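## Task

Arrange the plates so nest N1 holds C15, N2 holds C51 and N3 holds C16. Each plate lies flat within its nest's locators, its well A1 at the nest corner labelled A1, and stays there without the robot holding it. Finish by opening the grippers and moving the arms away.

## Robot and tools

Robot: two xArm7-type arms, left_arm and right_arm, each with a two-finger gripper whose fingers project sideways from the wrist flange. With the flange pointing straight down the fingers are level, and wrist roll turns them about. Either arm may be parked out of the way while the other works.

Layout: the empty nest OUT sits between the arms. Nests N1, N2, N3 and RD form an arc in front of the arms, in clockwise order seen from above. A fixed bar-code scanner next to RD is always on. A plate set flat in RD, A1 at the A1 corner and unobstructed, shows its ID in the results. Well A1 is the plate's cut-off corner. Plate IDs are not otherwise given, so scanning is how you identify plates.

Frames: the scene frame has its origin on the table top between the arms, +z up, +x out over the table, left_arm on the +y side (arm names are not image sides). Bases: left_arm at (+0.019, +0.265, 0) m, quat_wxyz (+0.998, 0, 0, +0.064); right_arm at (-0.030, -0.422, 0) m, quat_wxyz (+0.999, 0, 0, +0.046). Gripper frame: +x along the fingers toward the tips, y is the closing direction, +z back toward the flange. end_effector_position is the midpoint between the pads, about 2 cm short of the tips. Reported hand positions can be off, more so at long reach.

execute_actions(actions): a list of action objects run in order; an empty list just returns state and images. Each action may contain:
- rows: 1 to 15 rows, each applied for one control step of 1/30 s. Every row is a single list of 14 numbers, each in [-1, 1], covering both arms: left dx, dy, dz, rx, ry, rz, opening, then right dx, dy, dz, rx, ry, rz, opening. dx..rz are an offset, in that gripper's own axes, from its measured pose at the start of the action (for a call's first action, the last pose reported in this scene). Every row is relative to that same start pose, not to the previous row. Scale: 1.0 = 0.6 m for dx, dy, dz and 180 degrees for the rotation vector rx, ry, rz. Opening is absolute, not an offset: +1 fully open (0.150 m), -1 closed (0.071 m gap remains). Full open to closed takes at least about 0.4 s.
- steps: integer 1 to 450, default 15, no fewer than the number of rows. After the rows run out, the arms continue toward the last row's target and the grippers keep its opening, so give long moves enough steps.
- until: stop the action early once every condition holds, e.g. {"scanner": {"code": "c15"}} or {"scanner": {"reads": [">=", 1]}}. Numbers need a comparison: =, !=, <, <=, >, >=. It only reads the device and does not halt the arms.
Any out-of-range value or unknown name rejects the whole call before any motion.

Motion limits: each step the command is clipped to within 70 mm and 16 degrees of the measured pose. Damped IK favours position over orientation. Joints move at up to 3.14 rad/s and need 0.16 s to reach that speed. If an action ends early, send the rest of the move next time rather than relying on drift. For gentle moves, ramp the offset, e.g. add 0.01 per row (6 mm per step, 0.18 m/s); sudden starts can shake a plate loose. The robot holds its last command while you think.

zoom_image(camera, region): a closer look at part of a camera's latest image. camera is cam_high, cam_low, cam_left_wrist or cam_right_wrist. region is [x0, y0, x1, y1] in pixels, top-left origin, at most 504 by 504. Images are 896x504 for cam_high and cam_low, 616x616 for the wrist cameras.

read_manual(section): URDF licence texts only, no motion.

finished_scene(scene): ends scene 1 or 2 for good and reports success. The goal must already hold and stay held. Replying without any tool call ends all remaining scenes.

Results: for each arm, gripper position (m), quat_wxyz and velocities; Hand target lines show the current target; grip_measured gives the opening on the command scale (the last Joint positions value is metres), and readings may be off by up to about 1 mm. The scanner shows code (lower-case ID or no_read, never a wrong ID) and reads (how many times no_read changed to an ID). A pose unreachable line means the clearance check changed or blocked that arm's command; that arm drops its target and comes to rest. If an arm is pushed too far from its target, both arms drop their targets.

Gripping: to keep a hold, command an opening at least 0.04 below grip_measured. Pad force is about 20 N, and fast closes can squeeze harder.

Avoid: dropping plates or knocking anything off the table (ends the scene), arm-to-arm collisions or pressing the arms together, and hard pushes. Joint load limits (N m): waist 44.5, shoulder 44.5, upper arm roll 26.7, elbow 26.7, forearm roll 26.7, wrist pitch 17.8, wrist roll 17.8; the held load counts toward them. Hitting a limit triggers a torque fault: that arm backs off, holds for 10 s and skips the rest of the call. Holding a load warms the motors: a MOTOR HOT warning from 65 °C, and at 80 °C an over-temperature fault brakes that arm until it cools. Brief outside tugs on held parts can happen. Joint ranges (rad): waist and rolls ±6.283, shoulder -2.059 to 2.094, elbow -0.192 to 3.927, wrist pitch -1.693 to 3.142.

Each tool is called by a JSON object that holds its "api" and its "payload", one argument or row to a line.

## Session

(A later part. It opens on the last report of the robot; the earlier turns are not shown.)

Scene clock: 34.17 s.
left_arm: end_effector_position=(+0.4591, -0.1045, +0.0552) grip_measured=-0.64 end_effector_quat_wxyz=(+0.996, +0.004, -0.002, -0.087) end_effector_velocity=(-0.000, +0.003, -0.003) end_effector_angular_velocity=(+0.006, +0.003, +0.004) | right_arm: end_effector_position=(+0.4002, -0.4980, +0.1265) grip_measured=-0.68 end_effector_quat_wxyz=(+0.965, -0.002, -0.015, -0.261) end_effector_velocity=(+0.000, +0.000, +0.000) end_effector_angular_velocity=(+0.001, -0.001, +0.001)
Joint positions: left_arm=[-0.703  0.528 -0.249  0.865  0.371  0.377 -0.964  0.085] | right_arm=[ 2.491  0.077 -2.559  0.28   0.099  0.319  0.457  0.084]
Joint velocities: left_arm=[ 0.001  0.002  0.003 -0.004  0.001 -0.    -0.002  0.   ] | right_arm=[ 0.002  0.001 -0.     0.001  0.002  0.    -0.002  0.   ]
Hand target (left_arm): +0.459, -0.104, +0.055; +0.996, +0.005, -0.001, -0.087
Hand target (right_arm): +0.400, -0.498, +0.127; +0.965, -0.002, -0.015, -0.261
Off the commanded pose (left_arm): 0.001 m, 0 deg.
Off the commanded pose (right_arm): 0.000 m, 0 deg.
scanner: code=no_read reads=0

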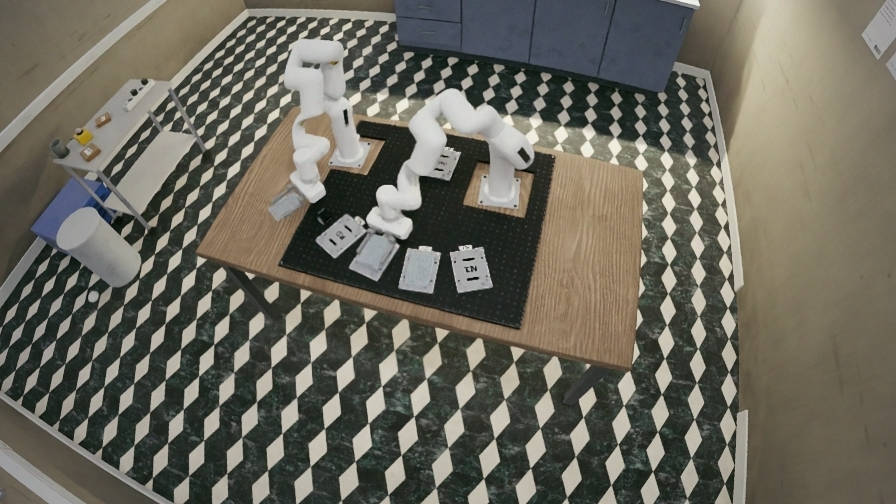

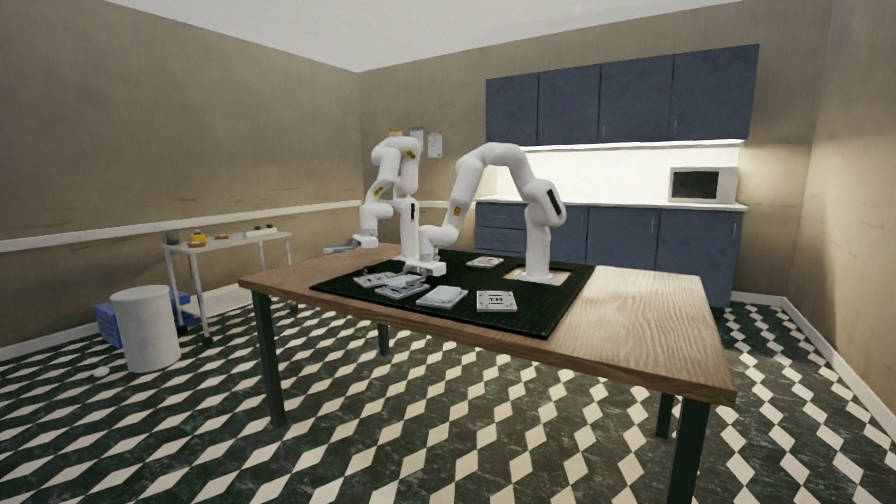

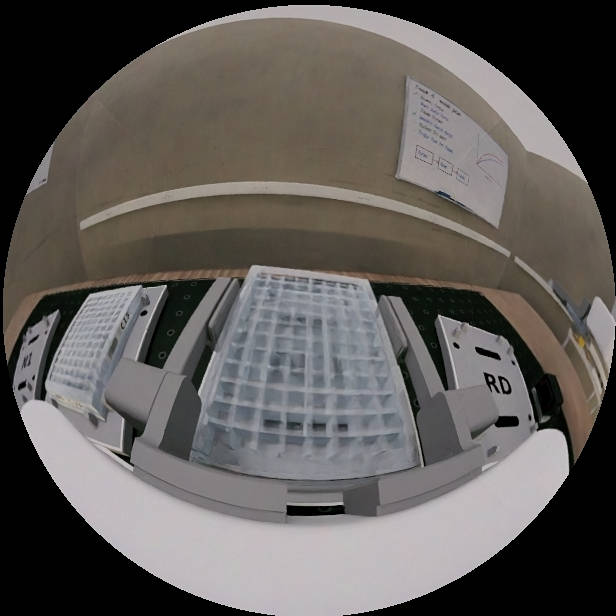

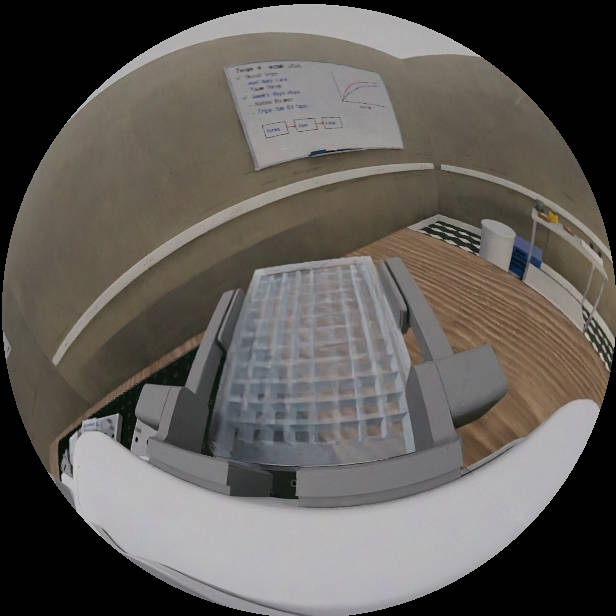

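{"api": "execute_actions", "payload": {
  "actions": []
}}

Scene clock: 34.63 s.
left_arm: end_effector_position=(+0.4589, -0.1041, +0.0545) grip_measured=-0.64 end_effector_quat_wxyz=(+0.996, +0.005, -0.001, -0.087) end_effector_velocity=(+0.000, +0.000, +0.000) end_effector_angular_velocity=(+0.000, -0.000, -0.000) | right_arm: end_effector_position=(+0.4002, -0.4980, +0.1266) grip_measured=-0.68 end_effector_quat_wxyz=(+0.965, -0.002, -0.015, -0.261) end_effector_velocity=(-0.000, -0.001, +0.000) end_effector_angular_velocity=(+0.000, -0.001, -0.002)
Joint positions: left_arm=[-0.703  0.529 -0.249  0.864  0.371  0.377 -0.964  0.085] | right_arm=[ 2.491  0.077 -2.559  0.28   0.1    0.319  0.457  0.084]
Joint velocities: left_arm=[ 0.    -0.     0.    -0.    -0.     0.     0.001  0.   ] | right_arm=[-0.001  0.    -0.     0.     0.001 -0.    -0.     0.   ]
Hand target (left_arm): +0.459, -0.104, +0.055; +0.996, +0.005, -0.001, -0.087
Hand target (right_arm): +0.400, -0.498, +0.127; +0.965, -0.002, -0.015, -0.261
Off the commanded pose (left_arm): 0.000 m, 0 deg.
Off the commanded pose (right_arm): 0.000 m, 0 deg.
scanner: code=no_read reads=0

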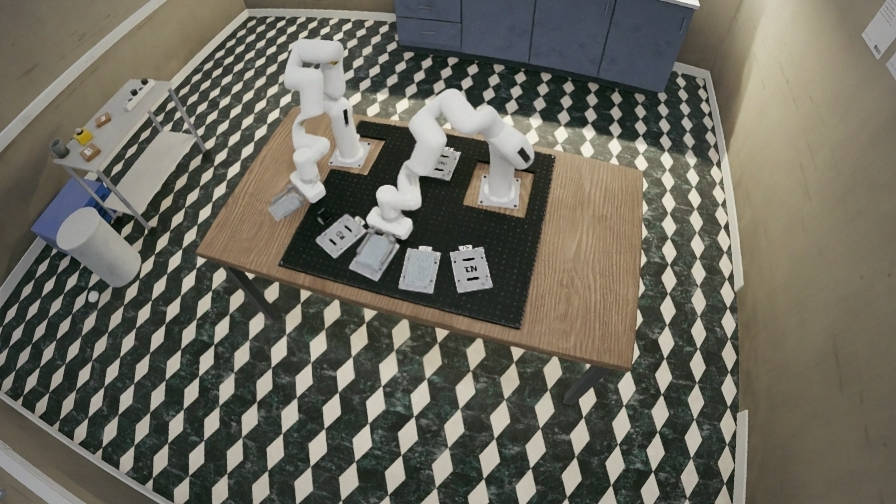

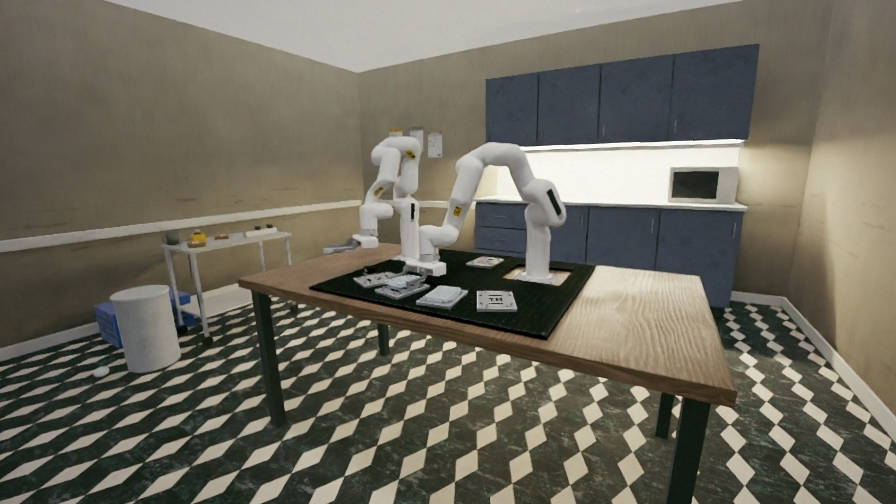

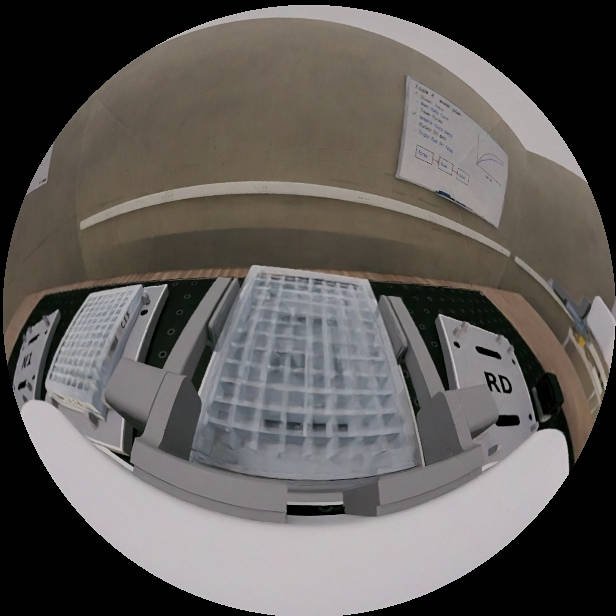

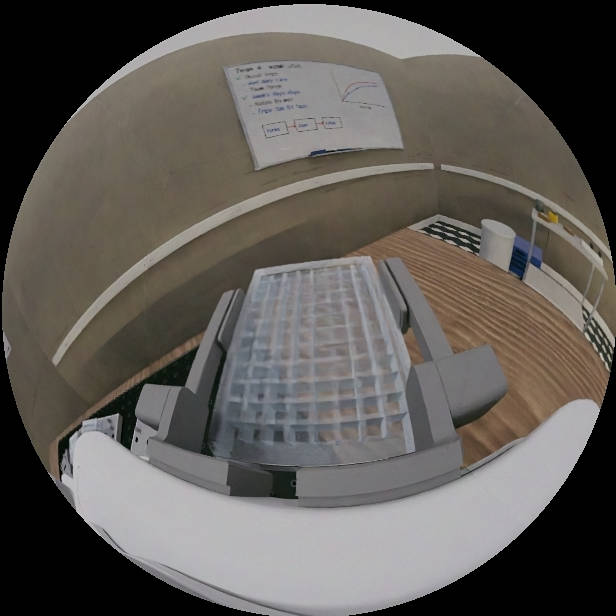

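{"api": "zoom_image", "payload": {
  "camera": "cam_high",
  "region": [300, 190, 520, 310]
}}

{"api": "zoom_image", "payload": {
  "camera": "cam_low",
  "region": [320, 230, 540, 330]
}}

Region (300, 190, 520, 310) of cam_high's 896x504 image, scaled by 2.291, with more detail than that image has; it fills the top 275 rows of this view, and the rest is white.

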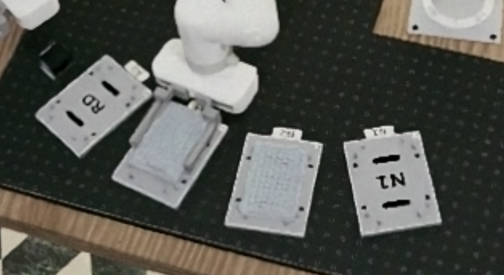

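Region (320, 230, 540, 330) of cam_low's 896x504 image, scaled by 2.291, with more detail than that image has; it fills the top 229 rows of this view, and the rest is white.

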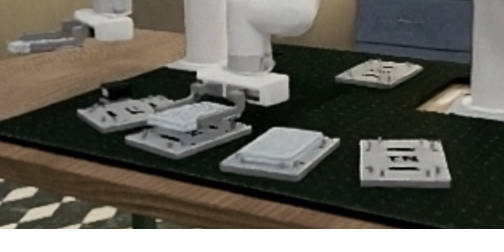

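{"api": "execute_actions", "payload": {
  "actions": [
    {"rows": [[0,0,-0.002,0,0,0,-0.85,0,0,0,0,0,0,-0.85],[0,0,-0.004,0,0,0,-0.85,0,0,0,0,0,0,-0.85],[0,0,-0.006,0,0,0,-0.85,0,0,0,0,0,0,-0.85],[0,0,-0.008,0,0,0,-0.85,0,0,0,0,0,0,-0.85],[0,0,-0.009,0,0,0,-0.85,0,0,0,0,0,0,-0.85]], "steps": 20}
  ]
}}

{"api": "zoom_image", "payload": {
  "camera": "cam_left_wrist",
  "region": [150, 250, 470, 530]
}}

{"api": "zoom_image", "payload": {
  "camera": "cam_high",
  "region": [330, 210, 450, 290]
}}

Scene clock: 35.57 s.
left_arm: end_effector_position=(+0.4589, -0.1041, +0.0492) grip_measured=-0.64 end_effector_quat_wxyz=(+0.996, +0.005, -0.001, -0.087) end_effector_velocity=(+0.000, +0.000, -0.000) end_effector_angular_velocity=(+0.001, +0.000, +0.001) | right_arm: end_effector_position=(+0.4002, -0.4980, +0.1266) grip_measured=-0.68 end_effector_quat_wxyz=(+0.965, -0.002, -0.015, -0.261) end_effector_velocity=(+0.000, +0.000, -0.000) end_effector_angular_velocity=(+0.000, +0.000, -0.000)
Joint positions: left_arm=[-0.71   0.544 -0.24   0.869  0.379  0.365 -0.97   0.085] | right_arm=[ 2.491  0.077 -2.559  0.28   0.1    0.319  0.457  0.084]
Joint velocities: left_arm=[ 0.     0.     0.    -0.    -0.     0.    -0.001  0.   ] | right_arm=[ 0.    -0.     0.     0.     0.001  0.    -0.     0.   ]
Hand target (left_arm): +0.459, -0.104, +0.049; +0.996, +0.005, -0.001, -0.087
Hand target (right_arm): +0.400, -0.498, +0.127; +0.965, -0.002, -0.015, -0.261
Off the commanded pose (left_arm): 0.000 m, 0 deg.
Off the commanded pose (right_arm): 0.000 m, 0 deg.
scanner: code=no_read reads=0

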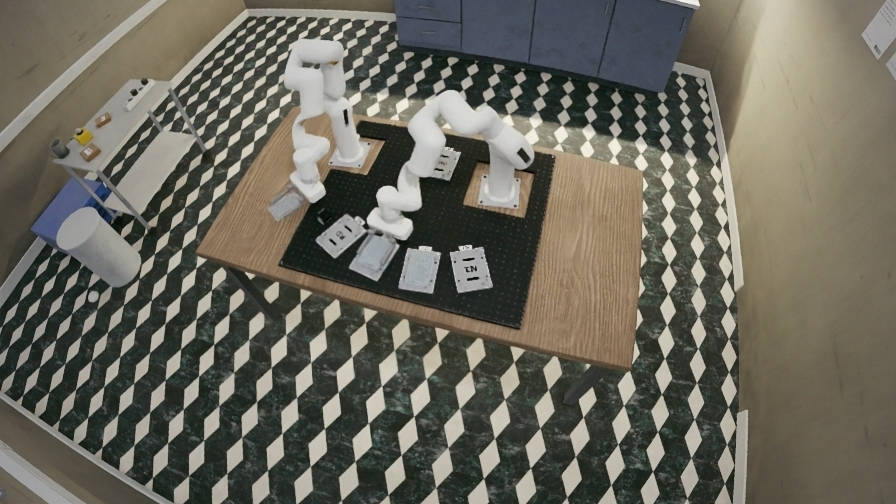

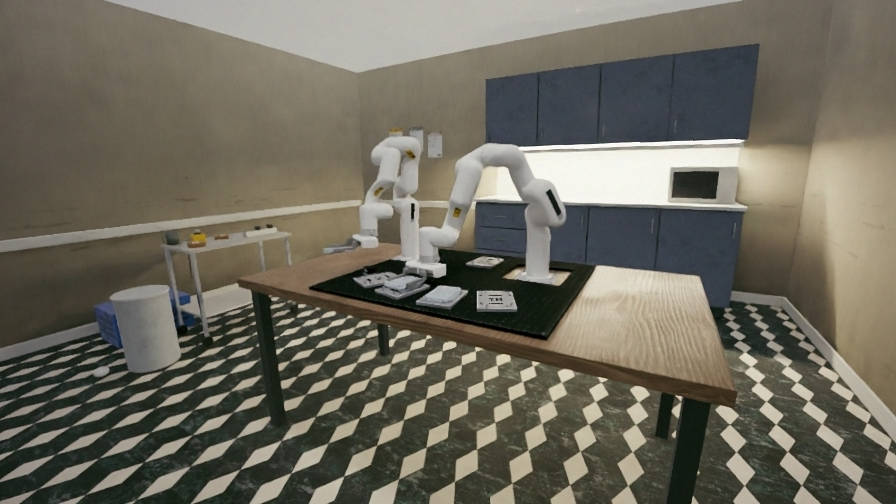

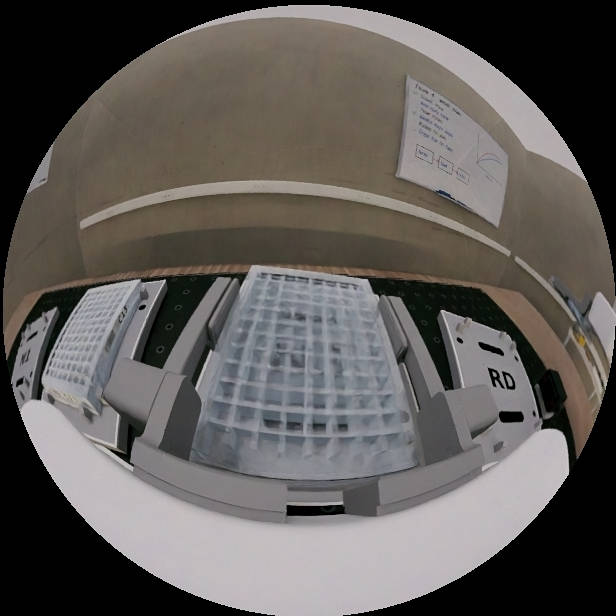

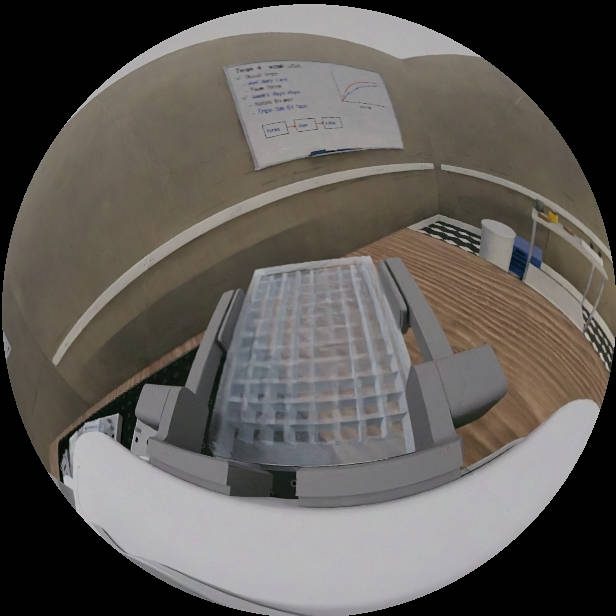

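Region (150, 250, 470, 530) of cam_left_wrist's 616x616 image, scaled by 1.575, with more detail than that image has; it fills the top 441 rows of this view, and the rest is white.

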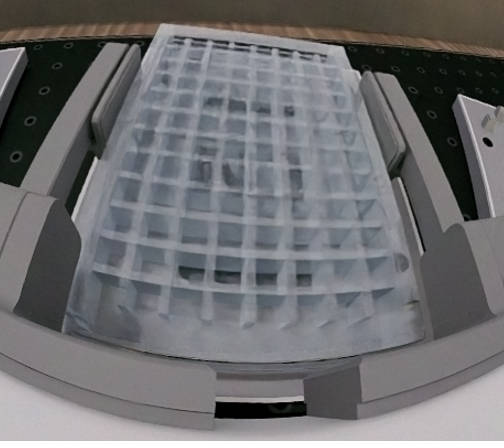

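Region (330, 210, 450, 290) of cam_high's 896x504 image, scaled by 4.200, with more detail than that image has.

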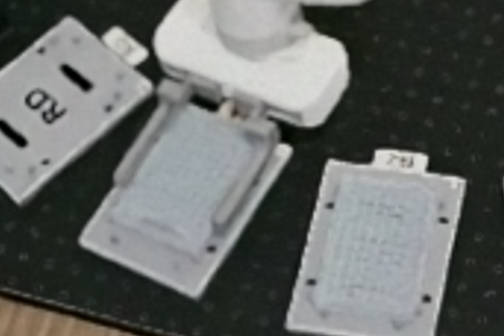

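{"api": "execute_actions", "payload": {
  "actions": [
    {"rows": [[0,0,-0.002,0,0,0,-0.85,0,0,0,0,0,0,-0.85],[0,0,-0.004,0,0,0,-0.85,0,0,0,0,0,0,-0.85],[0,0,-0.006,0,0,0,-0.85,0,0,0,0,0,0,-0.85],[0,0,-0.008,0,0,0,-0.85,0,0,0,0,0,0,-0.85]], "steps": 20}
  ]
}}

{"api": "zoom_image", "payload": {
  "camera": "cam_left_wrist",
  "region": [150, 250, 470, 530]
}}

{"api": "zoom_image", "payload": {
  "camera": "cam_high",
  "region": [330, 210, 450, 290]
}}

{"api": "zoom_image", "payload": {
  "camera": "cam_low",
  "region": [350, 250, 480, 320]
}}

Scene clock: 36.53 s.
left_arm: end_effector_position=(+0.4592, -0.1042, +0.0448) grip_measured=-0.64 end_effector_quat_wxyz=(+0.996, +0.005, -0.002, -0.087) end_effector_velocity=(-0.000, +0.000, -0.000) end_effector_angular_velocity=(+0.002, +0.001, -0.000) | right_arm: end_effector_position=(+0.4002, -0.4980, +0.1266) grip_measured=-0.68 end_effector_quat_wxyz=(+0.965, -0.002, -0.015, -0.261) end_effector_velocity=(-0.000, -0.001, -0.000) end_effector_angular_velocity=(+0.001, +0.001, -0.003)
Joint positions: left_arm=[-0.716  0.558 -0.232  0.873  0.386  0.354 -0.976  0.085] | right_arm=[ 2.491  0.077 -2.559  0.28   0.1    0.319  0.457  0.084]
Joint velocities: left_arm=[-0.     0.     0.    -0.     0.     0.001  0.     0.   ] | right_arm=[-0.    -0.001 -0.    -0.     0.001  0.     0.002 -0.   ]
Hand target (left_arm): +0.459, -0.104, +0.044; +0.996, +0.005, -0.001, -0.087
Hand target (right_arm): +0.400, -0.498, +0.127; +0.965, -0.002, -0.015, -0.261
Off the commanded pose (left_arm): 0.000 m, 0 deg.
Off the commanded pose (right_arm): 0.000 m, 0 deg.
scanner: code=no_read reads=0

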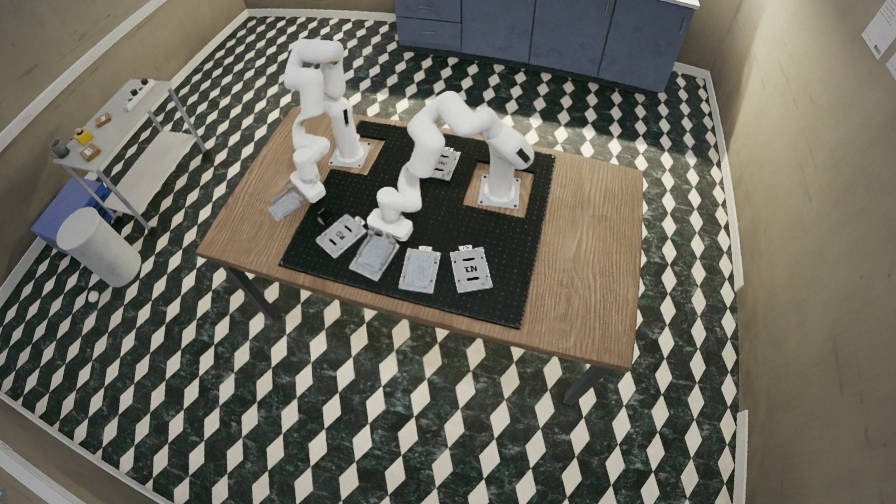

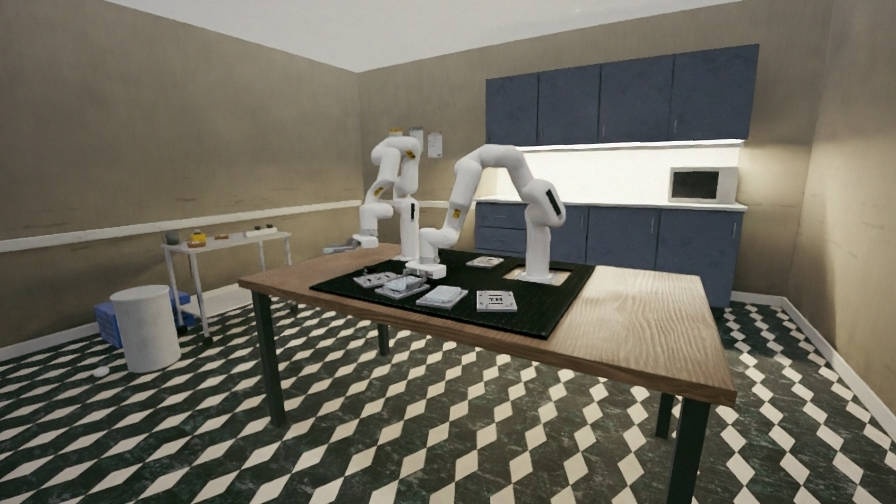

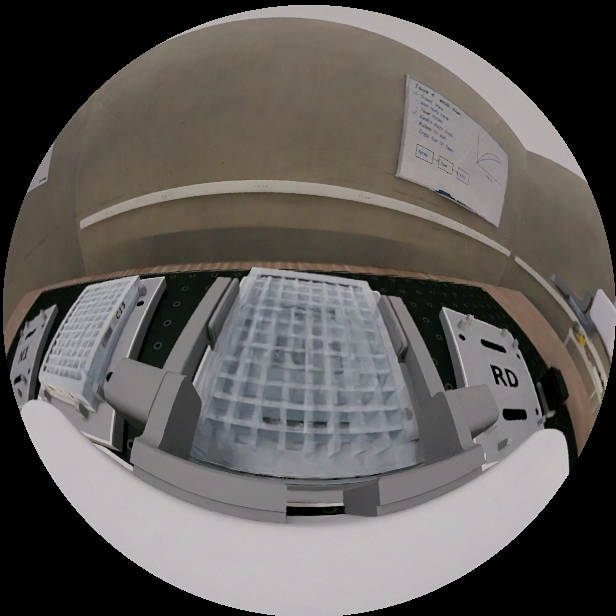

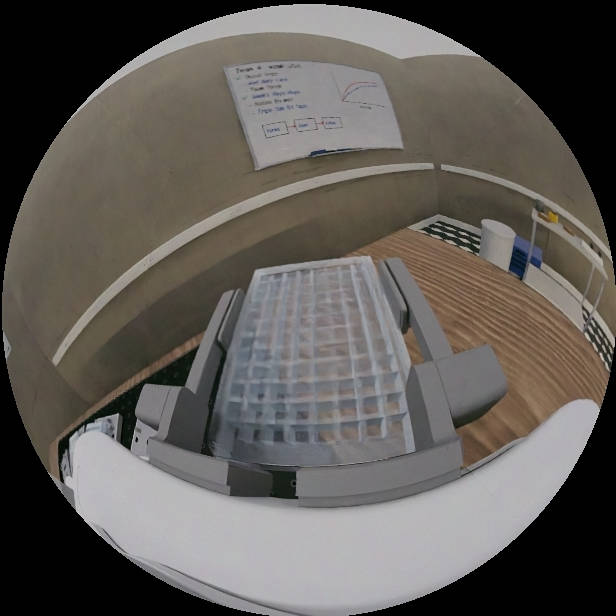

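Region (150, 250, 470, 530) of cam_left_wrist's 616x616 image, scaled by 1.575, with more detail than that image has; it fills the top 441 rows of this view, and the rest is white.

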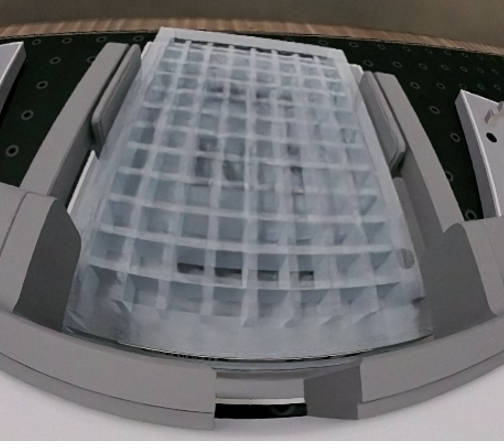

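Region (330, 210, 450, 290) of cam_high's 896x504 image, scaled by 4.200, with more detail than that image has.

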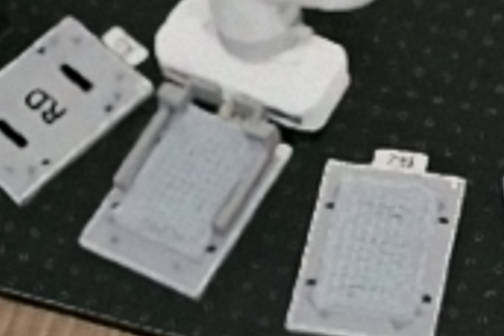

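Region (350, 250, 480, 320) of cam_low's 896x504 image, scaled by 3.877, with more detail than that image has; it fills the top 271 rows of this view, and the rest is white.

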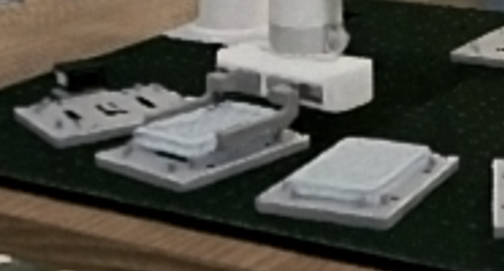

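{"api": "execute_actions", "payload": {
  "actions": [
    {"rows": [[0,0,0.003,0,0,0,-0.85,0,0,0,0,0,0,-0.85],[0,0,0.006,0,0,0,-0.85,0,0,0,0,0,0,-0.85],[0,0,0.009,0,0,0,-0.85,0,0,0,0,0,0,-0.85],[0.003,0,0.010,0,0,0,-0.85,0,0,0,0,0,0,-0.85],[0.006,0,0.010,0,0,0,-0.85,0,0,0,0,0,0,-0.85],[0.009,0,0.010,0,0,0,-0.85,0,0,0,0,0,0,-0.85],[0.012,0,0.010,0,0,0,-0.85,0,0,0,0,0,0,-0.85],[0.013,0,0.010,0,0,0,-0.85,0,0,0,0,0,0,-0.85]], "steps": 22}
  ]
}}

{"api": "zoom_image", "payload": {
  "camera": "cam_left_wrist",
  "region": [150, 250, 470, 530]
}}

{"api": "zoom_image", "payload": {
  "camera": "cam_high",
  "region": [330, 210, 450, 290]
}}

{"api": "zoom_image", "payload": {
  "camera": "cam_low",
  "region": [350, 250, 480, 320]
}}

Scene clock: 37.50 s.
left_arm: end_effector_position=(+0.4668, -0.1056, +0.0507) grip_measured=-0.64 end_effector_quat_wxyz=(+0.996, +0.005, -0.002, -0.087) end_effector_velocity=(+0.000, -0.001, +0.001) end_effector_angular_velocity=(-0.001, -0.001, -0.002) | right_arm: end_effector_position=(+0.4002, -0.4980, +0.1266) grip_measured=-0.68 end_effector_quat_wxyz=(+0.965, -0.002, -0.015, -0.261) end_effector_velocity=(+0.000, -0.000, +0.000) end_effector_angular_velocity=(-0.001, -0.000, +0.001)
Joint positions: left_arm=[-0.699  0.552 -0.243  0.891  0.374  0.379 -0.955  0.085] | right_arm=[ 2.491  0.077 -2.559  0.28   0.1    0.319  0.457  0.084]
Joint velocities: left_arm=[-0.001  0.     0.     0.001 -0.    -0.     0.001  0.   ] | right_arm=[-0.     0.001 -0.     0.    -0.001  0.001 -0.     0.   ]
Hand target (left_arm): +0.467, -0.106, +0.051; +0.996, +0.004, -0.002, -0.087
Hand target (right_arm): +0.400, -0.498, +0.127; +0.965, -0.002, -0.015, -0.261
Off the commanded pose (left_arm): 0.000 m, 0 deg.
Off the commanded pose (right_arm): 0.000 m, 0 deg.
scanner: code=no_read reads=0

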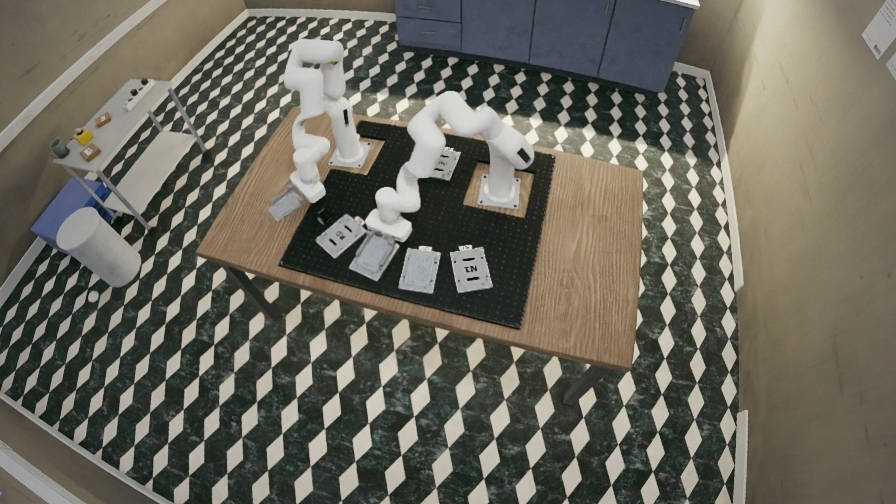

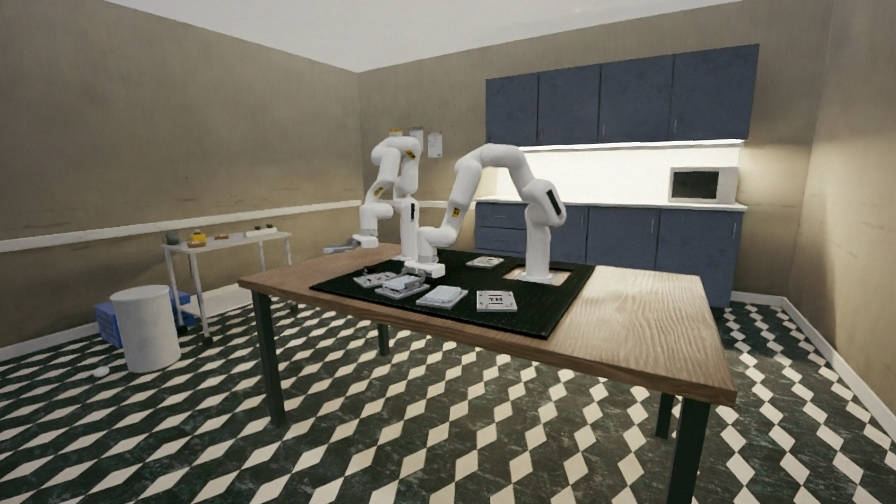

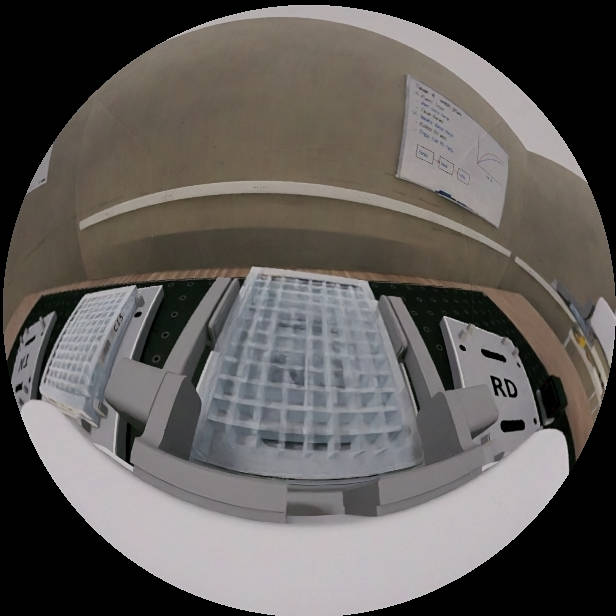

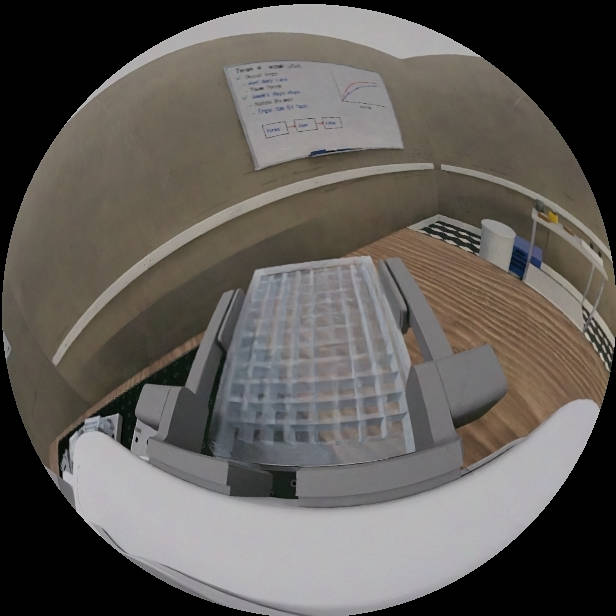

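Region (150, 250, 470, 530) of cam_left_wrist's 616x616 image, scaled by 1.575, with more detail than that image has; it fills the top 441 rows of this view, and the rest is white.

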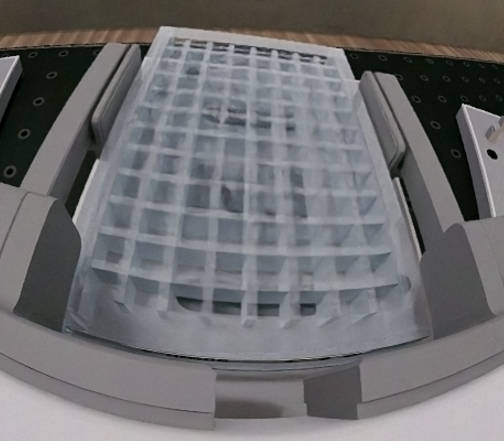

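Region (330, 210, 450, 290) of cam_high's 896x504 image, scaled by 4.200, with more detail than that image has.

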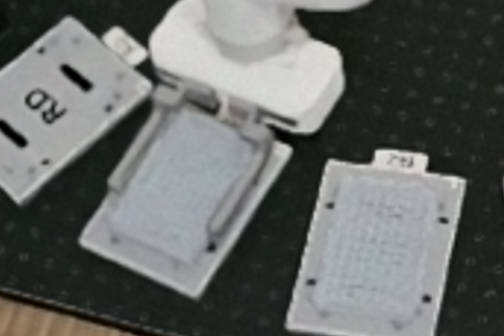

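Region (350, 250, 480, 320) of cam_low's 896x504 image, scaled by 3.877, with more detail than that image has; it fills the top 271 rows of this view, and the rest is white.

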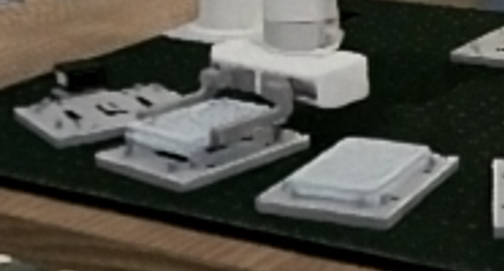

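Lowering again to test the new fore-aft position.

{"api": "execute_actions", "payload": {
  "actions": [
    {"rows": [[0,0,-0.002,0,0,0,-0.85,0,0,0,0,0,0,-0.85],[0,0,-0.004,0,0,0,-0.85,0,0,0,0,0,0,-0.85],[0,0,-0.006,0,0,0,-0.85,0,0,0,0,0,0,-0.85],[0,0,-0.008,0,0,0,-0.85,0,0,0,0,0,0,-0.85],[0,0,-0.010,0,0,0,-0.85,0,0,0,0,0,0,-0.85],[0,0,-0.012,0,0,0,-0.85,0,0,0,0,0,0,-0.85]], "steps": 22}
  ]
}}

{"api": "zoom_image", "payload": {
  "camera": "cam_left_wrist",
  "region": [150, 250, 470, 530]
}}

{"api": "zoom_image", "payload": {
  "camera": "cam_high",
  "region": [330, 210, 450, 290]
}}

{"api": "zoom_image", "payload": {
  "camera": "cam_low",
  "region": [350, 250, 480, 320]
}}

Scene clock: 38.43 s.
left_arm: end_effector_position=(+0.4671, -0.1054, +0.0438) grip_measured=-0.64 end_effector_quat_wxyz=(+0.996, +0.004, -0.002, -0.087) end_effector_velocity=(-0.000, -0.000, -0.000) end_effector_angular_velocity=(+0.000, +0.001, -0.000) | right_arm: end_effector_position=(+0.4002, -0.4980, +0.1266) grip_measured=-0.68 end_effector_quat_wxyz=(+0.965, -0.002, -0.015, -0.261) end_effector_velocity=(+0.000, -0.000, +0.000) end_effector_angular_velocity=(-0.001, -0.001, -0.000)
Joint positions: left_arm=[-0.708  0.572 -0.231  0.897  0.384  0.364 -0.963  0.085] | right_arm=[ 2.491  0.077 -2.559  0.28   0.1    0.319  0.457  0.084]
Joint velocities: left_arm=[-0.     0.001 -0.     0.     0.     0.    -0.    -0.   ] | right_arm=[ 0.     0.001  0.    -0.    -0.    -0.     0.001  0.   ]
Hand target (left_arm): +0.467, -0.106, +0.044; +0.996, +0.005, -0.002, -0.087
Hand target (right_arm): +0.400, -0.498, +0.127; +0.965, -0.002, -0.015, -0.261
Off the commanded pose (left_arm): 0.000 m, 0 deg.
Off the commanded pose (right_arm): 0.000 m, 0 deg.
scanner: code=no_read reads=0

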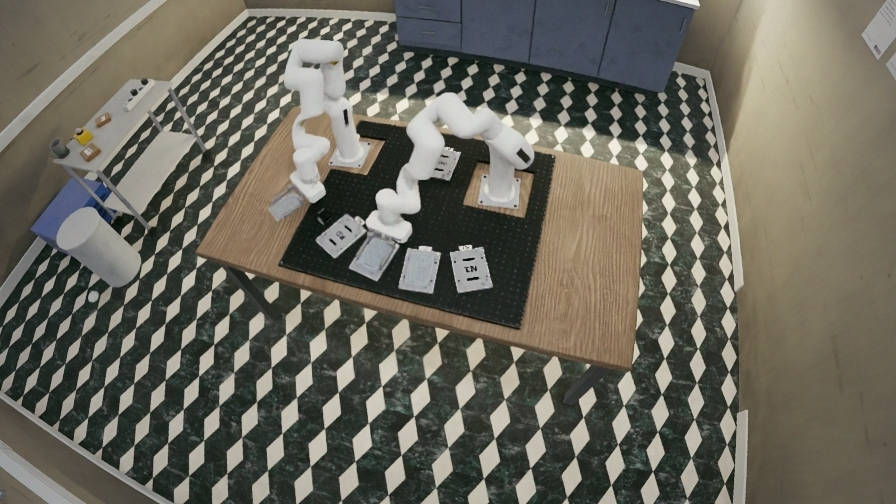

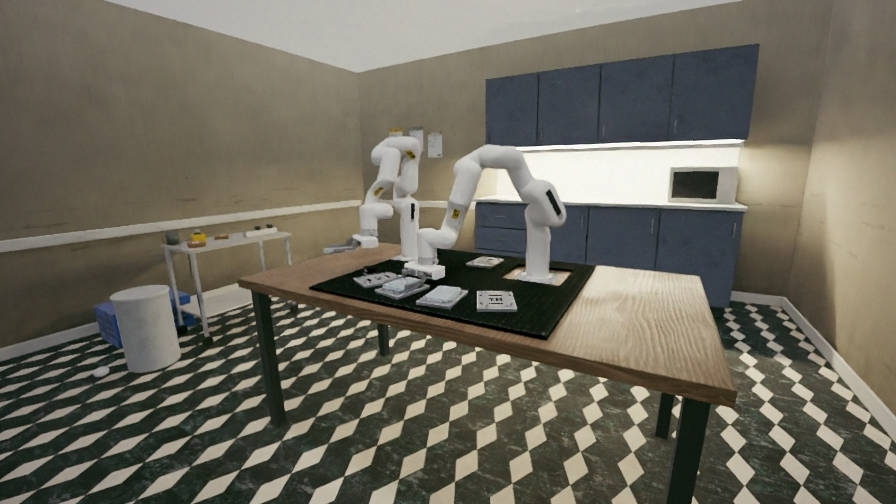

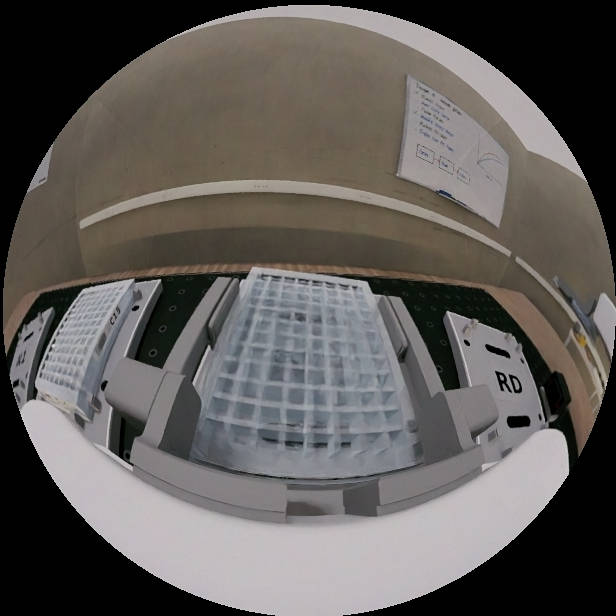

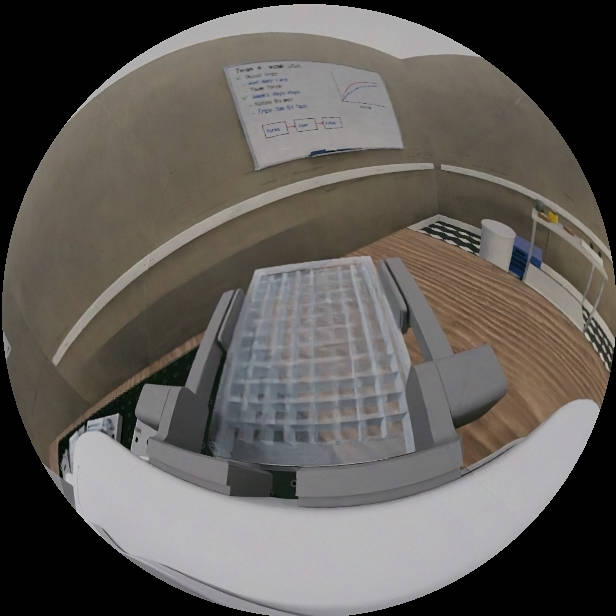

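Region (150, 250, 470, 530) of cam_left_wrist's 616x616 image, scaled by 1.575, with more detail than that image has; it fills the top 441 rows of this view, and the rest is white.

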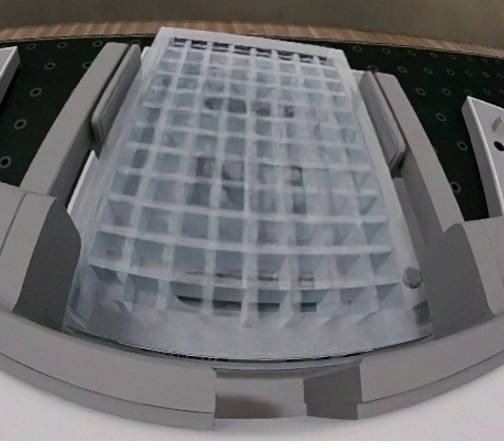

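Region (330, 210, 450, 290) of cam_high's 896x504 image, scaled by 4.200, with more detail than that image has.

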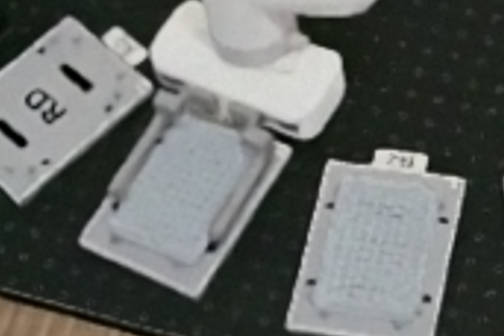

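Region (350, 250, 480, 320) of cam_low's 896x504 image, scaled by 3.877, with more detail than that image has; it fills the top 271 rows of this view, and the rest is white.

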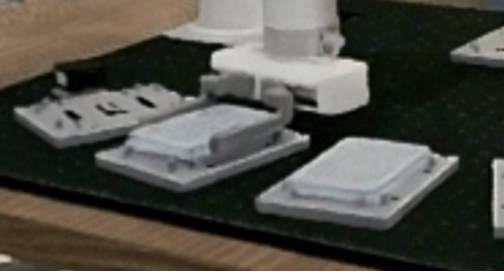

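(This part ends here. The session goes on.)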